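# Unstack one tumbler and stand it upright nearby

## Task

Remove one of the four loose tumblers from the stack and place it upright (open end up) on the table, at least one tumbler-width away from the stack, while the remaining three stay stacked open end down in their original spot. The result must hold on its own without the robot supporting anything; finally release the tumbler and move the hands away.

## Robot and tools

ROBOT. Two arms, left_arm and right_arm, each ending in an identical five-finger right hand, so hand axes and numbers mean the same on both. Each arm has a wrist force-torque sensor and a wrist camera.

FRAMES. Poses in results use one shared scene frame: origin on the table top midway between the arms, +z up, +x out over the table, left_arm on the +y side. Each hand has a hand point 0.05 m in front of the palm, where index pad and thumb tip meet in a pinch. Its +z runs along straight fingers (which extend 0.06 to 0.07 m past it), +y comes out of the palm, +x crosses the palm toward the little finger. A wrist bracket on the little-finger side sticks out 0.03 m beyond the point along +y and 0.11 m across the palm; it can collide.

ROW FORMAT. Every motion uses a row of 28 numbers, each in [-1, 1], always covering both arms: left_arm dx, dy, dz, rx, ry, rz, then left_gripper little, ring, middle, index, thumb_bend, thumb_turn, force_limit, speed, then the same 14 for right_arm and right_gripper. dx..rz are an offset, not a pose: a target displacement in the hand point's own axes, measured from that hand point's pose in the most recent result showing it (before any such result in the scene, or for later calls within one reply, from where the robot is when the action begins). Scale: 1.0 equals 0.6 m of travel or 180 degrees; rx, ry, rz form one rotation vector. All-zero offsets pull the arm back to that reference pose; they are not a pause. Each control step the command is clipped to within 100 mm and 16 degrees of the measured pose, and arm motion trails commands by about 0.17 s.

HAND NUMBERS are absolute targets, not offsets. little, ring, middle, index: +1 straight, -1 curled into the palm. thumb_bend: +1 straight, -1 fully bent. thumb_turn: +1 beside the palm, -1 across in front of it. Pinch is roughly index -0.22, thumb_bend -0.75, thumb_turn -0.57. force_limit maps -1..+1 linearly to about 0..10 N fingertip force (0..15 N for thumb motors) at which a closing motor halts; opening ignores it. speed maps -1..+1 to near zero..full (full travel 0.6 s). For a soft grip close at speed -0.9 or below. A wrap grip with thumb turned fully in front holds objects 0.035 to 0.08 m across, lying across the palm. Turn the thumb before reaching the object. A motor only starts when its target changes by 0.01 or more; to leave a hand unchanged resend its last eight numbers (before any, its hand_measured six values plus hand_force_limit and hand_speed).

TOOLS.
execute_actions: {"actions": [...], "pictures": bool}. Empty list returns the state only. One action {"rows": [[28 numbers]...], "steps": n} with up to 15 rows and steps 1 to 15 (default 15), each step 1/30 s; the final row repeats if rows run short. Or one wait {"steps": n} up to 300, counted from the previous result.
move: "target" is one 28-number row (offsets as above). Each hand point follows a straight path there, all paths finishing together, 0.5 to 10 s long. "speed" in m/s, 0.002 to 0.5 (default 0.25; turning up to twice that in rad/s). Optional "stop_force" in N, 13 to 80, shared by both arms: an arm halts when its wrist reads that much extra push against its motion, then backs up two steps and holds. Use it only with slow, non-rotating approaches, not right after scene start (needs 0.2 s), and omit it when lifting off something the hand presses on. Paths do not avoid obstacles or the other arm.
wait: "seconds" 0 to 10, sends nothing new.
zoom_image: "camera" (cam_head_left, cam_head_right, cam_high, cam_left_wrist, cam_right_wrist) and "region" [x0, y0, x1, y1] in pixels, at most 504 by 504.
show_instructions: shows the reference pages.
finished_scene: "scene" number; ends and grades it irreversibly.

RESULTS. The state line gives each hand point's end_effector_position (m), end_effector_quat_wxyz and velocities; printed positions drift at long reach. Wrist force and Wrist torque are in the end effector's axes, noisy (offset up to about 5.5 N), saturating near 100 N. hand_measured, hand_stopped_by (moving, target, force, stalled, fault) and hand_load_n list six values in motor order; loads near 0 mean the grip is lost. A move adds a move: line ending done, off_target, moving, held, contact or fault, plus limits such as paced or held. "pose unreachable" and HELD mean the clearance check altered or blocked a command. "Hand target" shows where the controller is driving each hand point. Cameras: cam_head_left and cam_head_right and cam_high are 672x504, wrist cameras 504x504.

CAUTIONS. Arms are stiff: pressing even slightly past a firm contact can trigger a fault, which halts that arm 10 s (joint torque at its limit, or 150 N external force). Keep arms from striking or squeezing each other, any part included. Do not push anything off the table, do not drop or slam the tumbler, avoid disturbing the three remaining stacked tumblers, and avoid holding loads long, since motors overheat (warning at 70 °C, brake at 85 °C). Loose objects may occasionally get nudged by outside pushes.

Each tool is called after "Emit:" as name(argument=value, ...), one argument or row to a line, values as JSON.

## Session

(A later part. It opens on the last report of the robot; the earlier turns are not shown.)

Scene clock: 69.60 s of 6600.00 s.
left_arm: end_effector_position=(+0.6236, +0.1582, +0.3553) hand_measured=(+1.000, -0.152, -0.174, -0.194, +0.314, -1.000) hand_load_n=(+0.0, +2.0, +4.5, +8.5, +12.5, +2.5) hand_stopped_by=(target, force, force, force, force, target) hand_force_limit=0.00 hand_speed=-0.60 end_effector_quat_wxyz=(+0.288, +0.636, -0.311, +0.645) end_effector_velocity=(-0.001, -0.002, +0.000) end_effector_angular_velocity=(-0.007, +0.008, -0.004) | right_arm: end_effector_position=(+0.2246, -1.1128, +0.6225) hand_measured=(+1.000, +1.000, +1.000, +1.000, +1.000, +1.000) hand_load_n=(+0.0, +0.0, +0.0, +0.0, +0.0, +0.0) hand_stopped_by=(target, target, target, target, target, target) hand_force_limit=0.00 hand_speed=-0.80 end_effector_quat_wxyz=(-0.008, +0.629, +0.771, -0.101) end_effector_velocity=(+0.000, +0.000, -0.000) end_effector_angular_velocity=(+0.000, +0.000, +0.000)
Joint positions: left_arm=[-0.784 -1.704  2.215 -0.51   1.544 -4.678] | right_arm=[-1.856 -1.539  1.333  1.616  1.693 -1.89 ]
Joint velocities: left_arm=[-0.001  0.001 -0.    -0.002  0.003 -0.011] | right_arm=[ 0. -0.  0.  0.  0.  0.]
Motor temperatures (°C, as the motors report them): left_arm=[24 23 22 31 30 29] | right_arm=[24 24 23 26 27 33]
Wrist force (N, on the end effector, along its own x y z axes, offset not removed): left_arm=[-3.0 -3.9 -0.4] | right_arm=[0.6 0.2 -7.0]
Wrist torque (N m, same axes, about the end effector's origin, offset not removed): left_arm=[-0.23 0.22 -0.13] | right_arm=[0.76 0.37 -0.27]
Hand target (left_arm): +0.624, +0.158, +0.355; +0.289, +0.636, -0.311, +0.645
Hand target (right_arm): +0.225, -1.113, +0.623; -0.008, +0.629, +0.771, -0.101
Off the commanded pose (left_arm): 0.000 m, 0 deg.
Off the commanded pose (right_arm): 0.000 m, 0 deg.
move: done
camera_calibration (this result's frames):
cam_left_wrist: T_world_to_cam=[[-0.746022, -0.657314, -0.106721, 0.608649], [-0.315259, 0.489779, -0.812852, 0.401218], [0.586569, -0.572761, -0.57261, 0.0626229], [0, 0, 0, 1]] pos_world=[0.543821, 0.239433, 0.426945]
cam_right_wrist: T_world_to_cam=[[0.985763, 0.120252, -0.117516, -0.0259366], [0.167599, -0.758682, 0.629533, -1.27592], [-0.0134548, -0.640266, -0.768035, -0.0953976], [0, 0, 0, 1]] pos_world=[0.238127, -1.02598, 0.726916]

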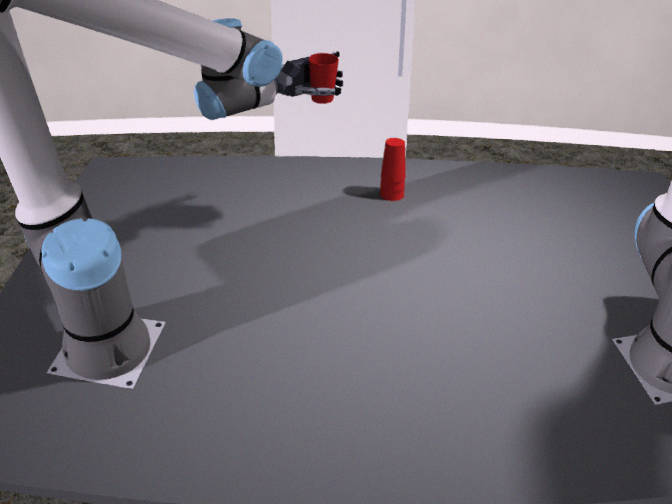

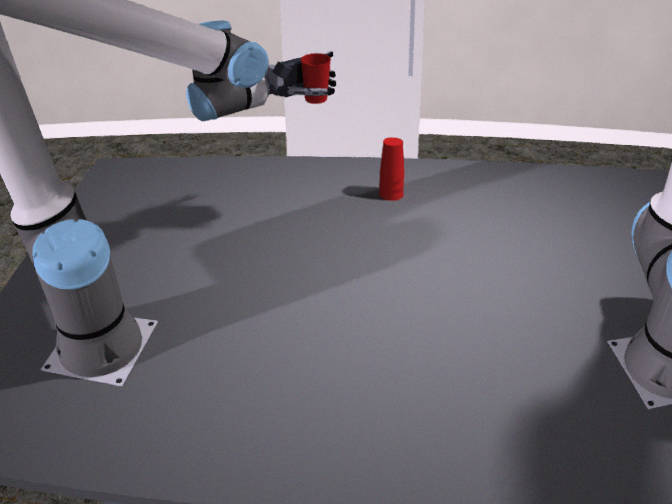

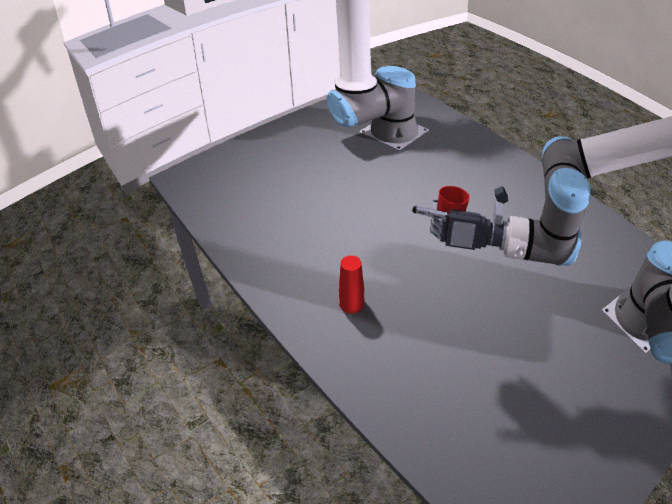

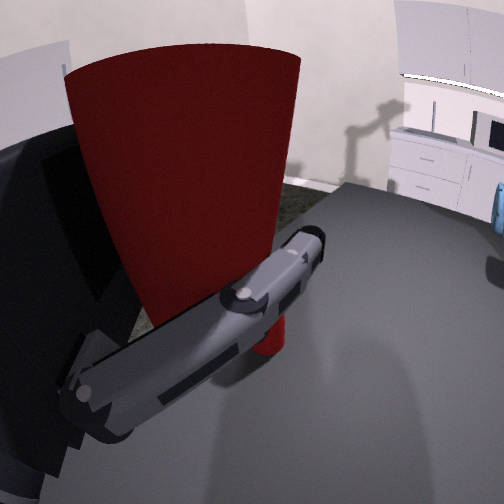

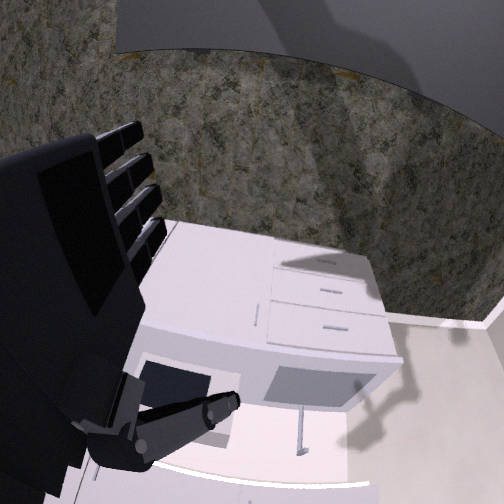

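Emit:
move(
  target=[-0.47,0,0,0,0,-0.011,1,-1,-1,-1,-1,-1,0,-0.6,0,0,0,0,0,0,1,1,1,1,1,1,0,-0.8],
  speed=0.15,
)

Emit:
move(
  target=[-0.09,0,0,0,0,0,1,-1,-1,-1,-1,-1,0,-0.6,0,0,0,0,0,0,1,1,1,1,1,1,0,-0.8],
  speed=0.01,
  stop_force=13,
)

Scene clock: 76.00 s of 6600.00 s.
left_arm: end_effector_position=(+0.6307, +0.1648, +0.0736) hand_measured=(+1.000, -0.152, -0.174, -0.194, +0.314, -1.000) hand_load_n=(+0.0, +2.0, +4.5, +8.5, +12.5, +2.5) hand_stopped_by=(target, force, force, force, force, target) hand_force_limit=0.00 hand_speed=-0.60 end_effector_quat_wxyz=(+0.299, +0.641, -0.300, +0.640) end_effector_velocity=(-0.000, +0.001, -0.003) end_effector_angular_velocity=(-0.000, +0.001, -0.000) | right_arm: end_effector_position=(+0.2246, -1.1128, +0.6225) hand_measured=(+1.000, +1.000, +1.000, +1.000, +1.000, +1.000) hand_load_n=(+0.0, +0.0, +0.0, +0.0, +0.0, +0.0) hand_stopped_by=(target, target, target, target, target, target) hand_force_limit=0.00 hand_speed=-0.80 end_effector_quat_wxyz=(-0.008, +0.629, +0.771, -0.101) end_effector_velocity=(-0.000, -0.000, -0.000) end_effector_angular_velocity=(+0.001, +0.001, -0.001)
Joint positions: left_arm=[-0.759 -1.22   2.414 -1.192  1.569 -4.712] | right_arm=[-1.856 -1.539  1.333  1.616  1.693 -1.89 ]
Joint velocities: left_arm=[ 0.001  0.007  0.001 -0.007  0.001 -0.001] | right_arm=[-0.     0.     0.     0.     0.001  0.001]
Motor temperatures (°C, as the motors report them): left_arm=[24 23 22 31 30 29] | right_arm=[24 24 23 26 27 33]
Wrist force (N, on the end effector, along its own x y z axes, offset not removed): left_arm=[-0.9 -2.0 -1.9] | right_arm=[2.5 -0.9 -2.3]
Wrist torque (N m, same axes, about the end effector's origin, offset not removed): left_arm=[-0.02 0.10 0.02] | right_arm=[0.35 -0.08 0.12]
Hand target (left_arm): +0.631, +0.165, +0.073; +0.299, +0.641, -0.300, +0.640
Hand target (right_arm): +0.225, -1.113, +0.623; -0.008, +0.629, +0.771, -0.101
Off the commanded pose (left_arm): 0.000 m, 0 deg.
Off the commanded pose (right_arm): 0.000 m, 0 deg.
After step 90, 0.97 s passed at rest.
move: done
camera_calibration (this result's frames):
cam_left_wrist: T_world_to_cam=[[-0.748368, -0.659323, -0.0723703, 0.587499], [-0.3369, 0.471834, -0.814783, 0.187994], [0.571352, -0.585376, -0.575231, -0.0871287], [0, 0, 0, 1]] pos_world=[0.552782, 0.247647, 0.145573]
cam_right_wrist: T_world_to_cam=[[0.985763, 0.120252, -0.117516, -0.0259363], [0.167599, -0.758682, 0.629533, -1.27592], [-0.0134548, -0.640266, -0.768035, -0.0953974], [0, 0, 0, 1]] pos_world=[0.238127, -1.02598, 0.726916]

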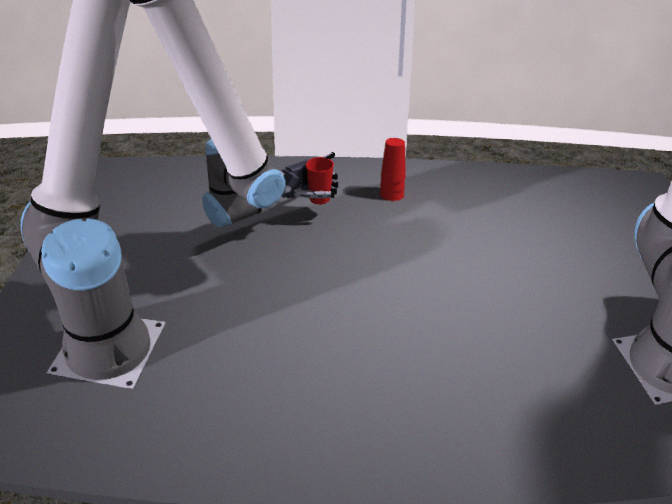

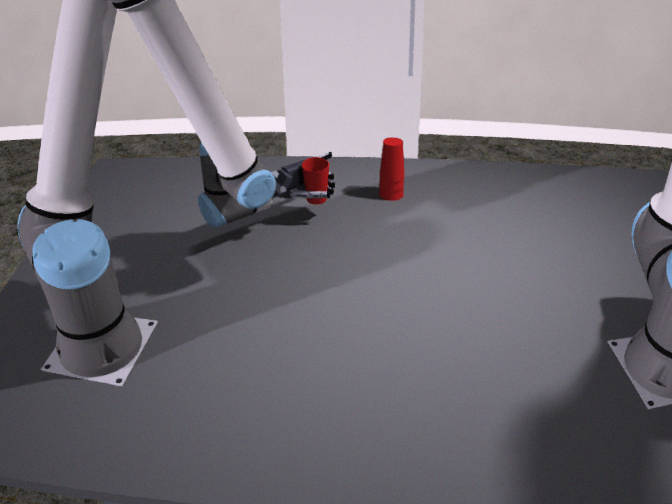

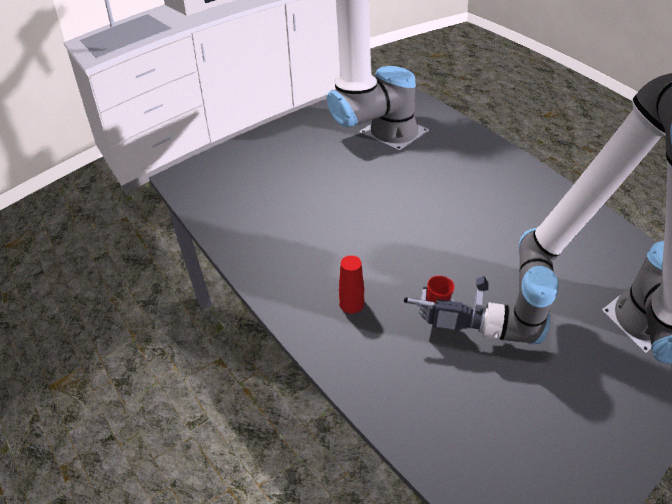

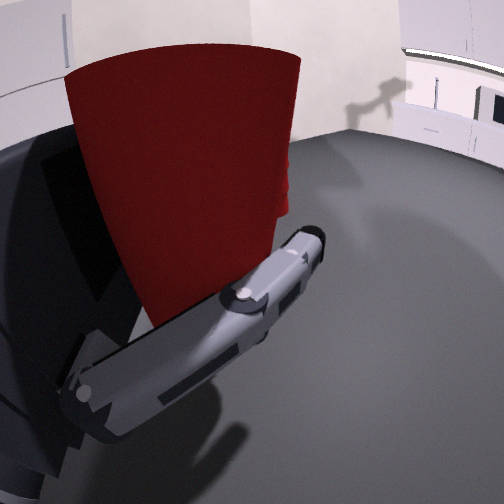

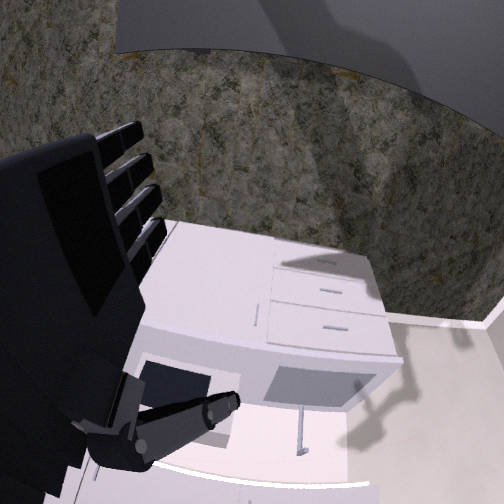

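Scene clock: 81.57 s of 6600.00 s.
left_arm: end_effector_position=(+0.6306, +0.1648, +0.0220) hand_measured=(+1.000, -0.152, -0.174, -0.194, +0.314, -1.000) hand_load_n=(+0.0, +4.5, +4.5, +5.5, +12.0, -1.0) hand_stopped_by=(target, force, force, force, force, target) hand_force_limit=0.00 hand_speed=-0.60 end_effector_quat_wxyz=(+0.299, +0.641, -0.300, +0.640) end_effector_velocity=(-0.001, +0.001, +0.002) end_effector_angular_velocity=(+0.002, +0.004, +0.001) | right_arm: end_effector_position=(+0.2246, -1.1128, +0.6225) hand_measured=(+1.000, +1.000, +1.000, +1.000, +1.000, +1.000) hand_load_n=(+0.0, +0.0, +0.0, +0.0, +0.0, +0.0) hand_stopped_by=(target, target, target, target, target, target) hand_force_limit=0.00 hand_speed=-0.80 end_effector_quat_wxyz=(-0.008, +0.629, +0.771, -0.101) end_effector_velocity=(+0.000, -0.000, +0.000) end_effector_angular_velocity=(-0.001, -0.001, -0.000)
Joint positions: left_arm=[-0.759 -1.099  2.418 -1.318  1.569 -4.712] | right_arm=[-1.856 -1.539  1.333  1.616  1.693 -1.89 ]
Joint velocities: left_arm=[ 0.001 -0.007  0.001  0.009 -0.    -0.002] | right_arm=[ 0.     0.    -0.    -0.    -0.001  0.001]
Motor temperatures (°C, as the motors report them): left_arm=[24 23 22 31 30 29] | right_arm=[24 24 23 26 27 33]
Wrist force (N, on the end effector, along its own x y z axes, offset not removed): left_arm=[5.2 -3.2 -1.5] | right_arm=[3.5 1.2 -2.8]
Wrist torque (N m, same axes, about the end effector's origin, offset not removed): left_arm=[-0.08 0.42 -0.32] | right_arm=[0.63 -0.32 -0.09]
Hand target (left_arm): +0.631, +0.165, +0.022; +0.299, +0.641, -0.300, +0.640
Hand target (right_arm): +0.225, -1.113, +0.623; -0.008, +0.629, +0.771, -0.101
Off the commanded pose (left_arm): 0.002 m, 0 deg.
Off the commanded pose (right_arm): 0.000 m, 0 deg.
move: contact (left_arm)
camera_calibration (this result's frames):
cam_left_wrist: T_world_to_cam=[[-0.74834, -0.659356, -0.0723649, 0.583747], [-0.336815, 0.471705, -0.814892, 0.145921], [0.571439, -0.585443, -0.575077, -0.116823], [0, 0, 0, 1]] pos_world=[0.552747, 0.247672, 0.093971]
cam_right_wrist: T_world_to_cam=[[0.985763, 0.120252, -0.117516, -0.0259366], [0.167599, -0.758682, 0.629533, -1.27592], [-0.0134548, -0.640266, -0.768035, -0.0953975], [0, 0, 0, 1]] pos_world=[0.238127, -1.02598, 0.726916]

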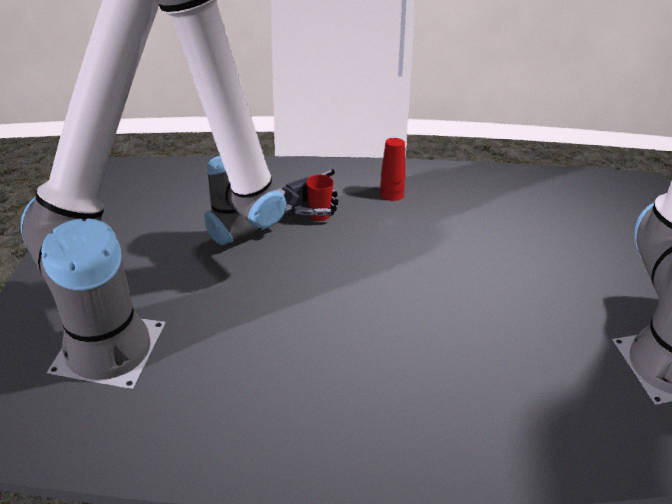

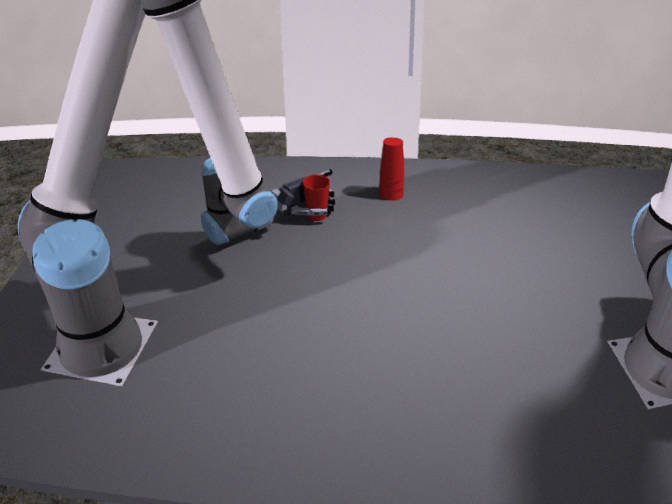

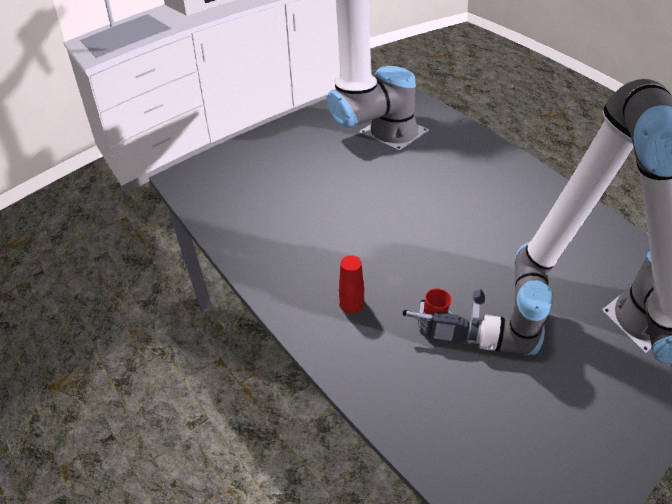

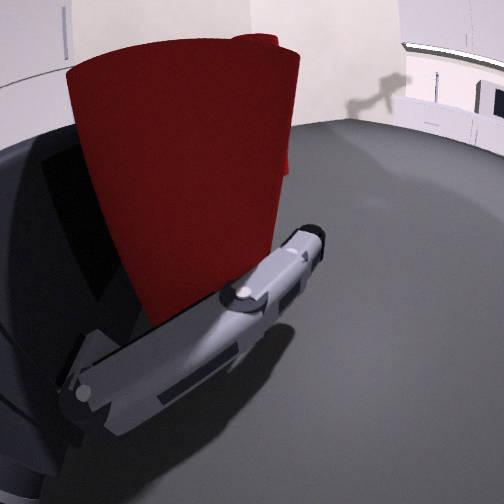

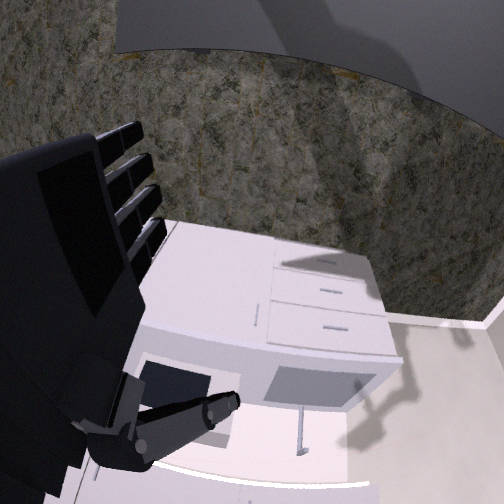

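Emit:
move(
  target=[0.005,0,0,0,0,0,1,1,1,1,1,-1,0,-0.3,0,0,0,0,0,0,1,1,1,1,1,1,0,-0.8],
  speed=0.01,
)

Emit:
move(
  target=[0.03,0,-0.25,0,0,0,1,1,1,1,1,-1,0,-0.3,0,0,0,0,0,0,1,1,1,1,1,1,0,-0.8],
  speed=0.06,
)

Scene clock: 85.37 s of 6600.00 s.
left_arm: end_effector_position=(+0.6306, +0.1648, +0.0250) hand_measured=(+1.000, +1.000, +1.000, +1.000, +1.000, -1.000) hand_load_n=(+0.0, +0.0, +0.0, +0.0, +0.0, +0.0) hand_stopped_by=(target, target, target, target, target, target) hand_force_limit=0.00 hand_speed=-0.30 end_effector_quat_wxyz=(+0.299, +0.641, -0.300, +0.640) end_effector_velocity=(-0.000, +0.000, +0.000) end_effector_angular_velocity=(-0.001, -0.000, -0.001) | right_arm: end_effector_position=(+0.2246, -1.1128, +0.6225) hand_measured=(+1.000, +1.000, +1.000, +1.000, +1.000, +1.000) hand_load_n=(+0.0, +0.0, +0.0, +0.0, +0.0, +0.0) hand_stopped_by=(target, target, target, target, target, target) hand_force_limit=0.00 hand_speed=-0.80 end_effector_quat_wxyz=(-0.008, +0.629, +0.771, -0.101) end_effector_velocity=(-0.000, -0.000, +0.000) end_effector_angular_velocity=(-0.000, +0.001, -0.001)
Joint positions: left_arm=[-0.759 -1.106  2.418 -1.31   1.569 -4.712] | right_arm=[-1.856 -1.539  1.333  1.616  1.693 -1.89 ]
Joint velocities: left_arm=[ 0.    -0.001  0.001 -0.001  0.001 -0.   ] | right_arm=[-0.     0.    -0.001 -0.     0.001  0.001]
Motor temperatures (°C, as the motors report them): left_arm=[24 23 22 31 30 29] | right_arm=[24 24 23 26 27 33]
Wrist force (N, on the end effector, along its own x y z axes, offset not removed): left_arm=[-1.2 -3.6 -0.1] | right_arm=[3.4 -5.8 -4.2]
Wrist torque (N m, same axes, about the end effector's origin, offset not removed): left_arm=[-0.24 0.15 -0.11] | right_arm=[-0.45 -0.25 -0.24]
Hand target (left_arm): +0.631, +0.165, +0.025; +0.299, +0.641, -0.300, +0.640
Hand target (right_arm): +0.225, -1.113, +0.623; -0.008, +0.629, +0.771, -0.101
Off the commanded pose (left_arm): 0.000 m, 0 deg.
Off the commanded pose (right_arm): 0.000 m, 0 deg.
move: done
camera_calibration (this result's frames):
cam_left_wrist: T_world_to_cam=[[-0.74834, -0.659356, -0.0723647, 0.583964], [-0.336816, 0.471706, -0.814892, 0.14837], [0.571439, -0.585442, -0.575078, -0.115101], [0, 0, 0, 1]] pos_world=[0.55275, 0.247668, 0.0969713]
cam_right_wrist: T_world_to_cam=[[0.985763, 0.120252, -0.117516, -0.0259362], [0.1676, -0.758682, 0.629533, -1.27592], [-0.0134547, -0.640266, -0.768035, -0.0953974], [0, 0, 0, 1]] pos_world=[0.238127, -1.02598, 0.726916]

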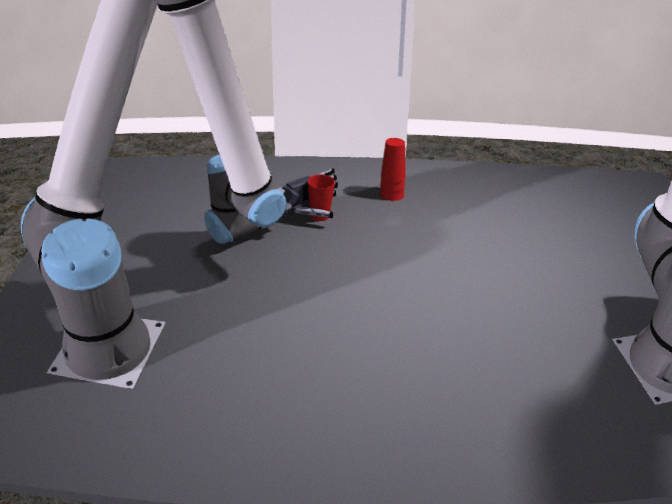

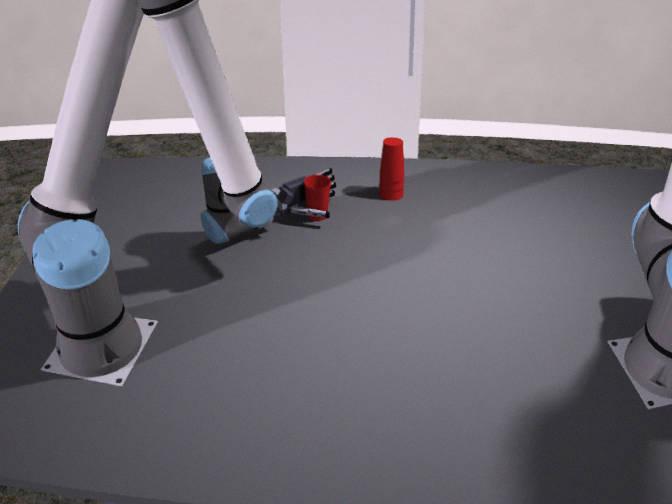

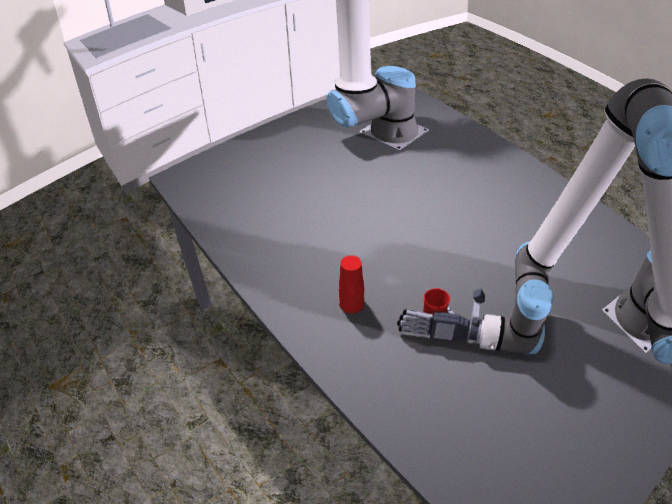

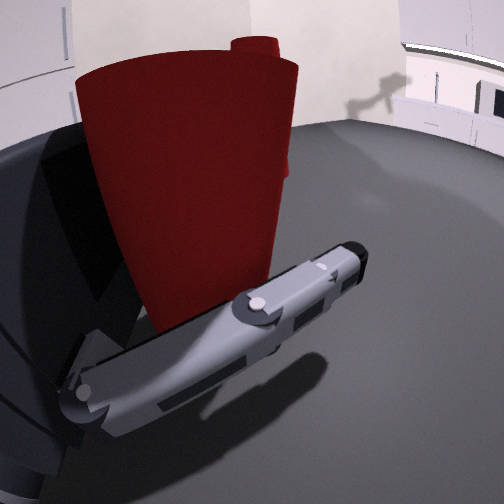

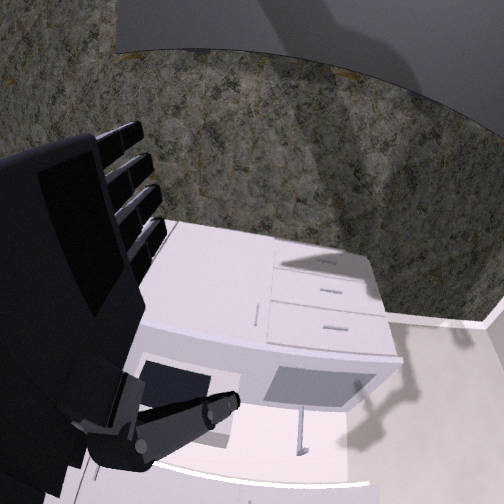

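Scene clock: 88.33 s of 6600.00 s.
left_arm: end_effector_position=(+0.5346, +0.2798, +0.0433) hand_measured=(+1.000, +1.000, +1.000, +1.000, +1.000, -1.000) hand_load_n=(+0.0, +0.0, +0.0, +0.0, +0.0, +0.0) hand_stopped_by=(target, target, target, target, target, target) hand_force_limit=0.00 hand_speed=-0.30 end_effector_quat_wxyz=(+0.299, +0.641, -0.300, +0.640) end_effector_velocity=(-0.002, +0.002, -0.000) end_effector_angular_velocity=(+0.001, +0.001, -0.002) | right_arm: end_effector_position=(+0.2246, -1.1128, +0.6225) hand_measured=(+1.000, +1.000, +1.000, +1.000, +1.000, +1.000) hand_load_n=(+0.0, +0.0, +0.0, +0.0, +0.0, +0.0) hand_stopped_by=(target, target, target, target, target, target) hand_force_limit=0.00 hand_speed=-0.80 end_effector_quat_wxyz=(-0.008, +0.629, +0.771, -0.101) end_effector_velocity=(+0.000, +0.000, -0.000) end_effector_angular_velocity=(+0.001, +0.000, +0.001)
Joint positions: left_arm=[-0.76  -1.244  2.684 -1.439  1.568 -4.712] | right_arm=[-1.856 -1.539  1.333  1.616  1.693 -1.89 ]
Joint velocities: left_arm=[-0.    -0.002  0.005 -0.001  0.001 -0.   ] | right_arm=[ 0.     0.     0.     0.     0.    -0.001]
Motor temperatures (°C, as the motors report them): left_arm=[24 23 22 31 30 29] | right_arm=[24 24 23 26 27 33]
Wrist force (N, on the end effector, along its own x y z axes, offset not removed): left_arm=[-1.4 -2.7 -0.8] | right_arm=[1.6 -4.9 -4.0]
Wrist torque (N m, same axes, about the end effector's origin, offset not removed): left_arm=[-0.14 0.17 -0.14] | right_arm=[-0.20 -0.04 -0.24]
Hand target (left_arm): +0.534, +0.280, +0.043; +0.299, +0.641, -0.300, +0.640
Hand target (right_arm): +0.225, -1.113, +0.623; -0.008, +0.629, +0.771, -0.101
Off the commanded pose (left_arm): 0.000 m, 0 deg.
Off the commanded pose (right_arm): 0.000 m, 0 deg.
move: done
camera_calibration (this result's frames):
cam_left_wrist: T_world_to_cam=[[-0.748345, -0.659351, -0.0723664, 0.589199], [-0.336812, 0.47171, -0.814891, 0.0766968], [0.571435, -0.585445, -0.575079, 0.01754], [0, 0, 0, 1]] pos_world=[0.456733, 0.362579, 0.115225]
cam_right_wrist: T_world_to_cam=[[0.985763, 0.120252, -0.117516, -0.0259364], [0.167599, -0.758682, 0.629533, -1.27592], [-0.0134547, -0.640266, -0.768035, -0.0953974], [0, 0, 0, 1]] pos_world=[0.238127, -1.02598, 0.726916]

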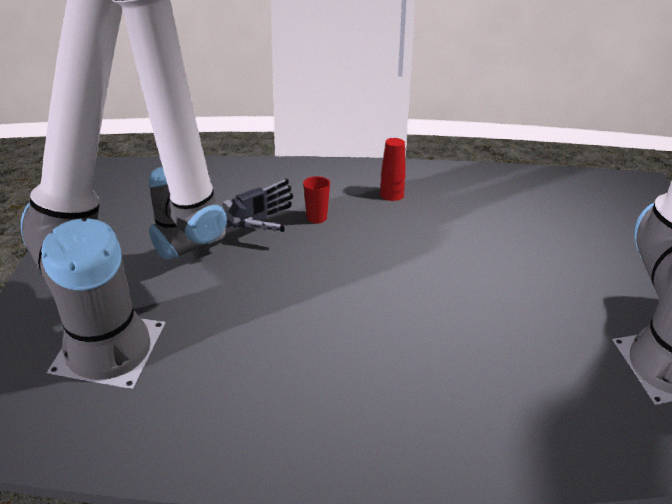

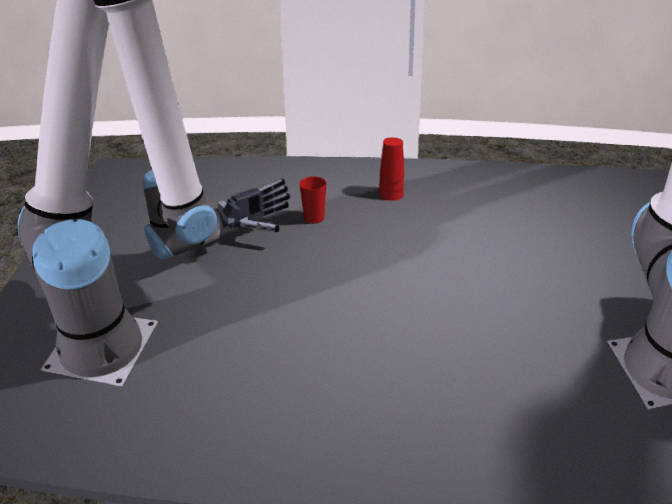

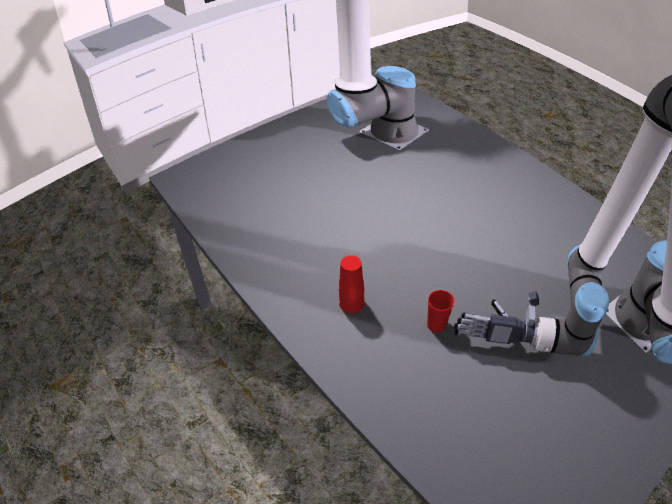

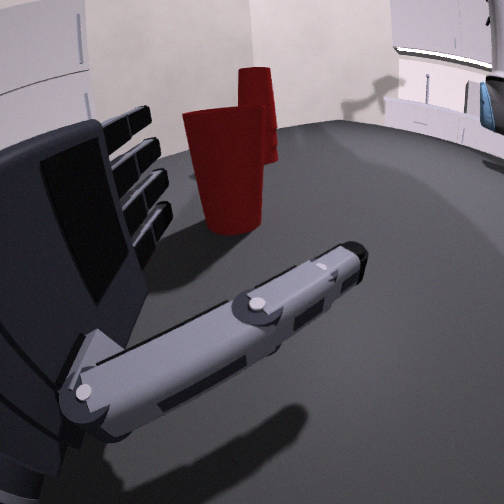

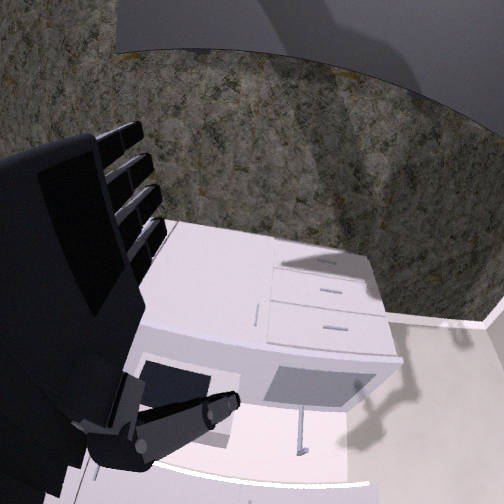

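Emit:
finished_scene(
  scene=2,
)

The scene is finished: the task was done.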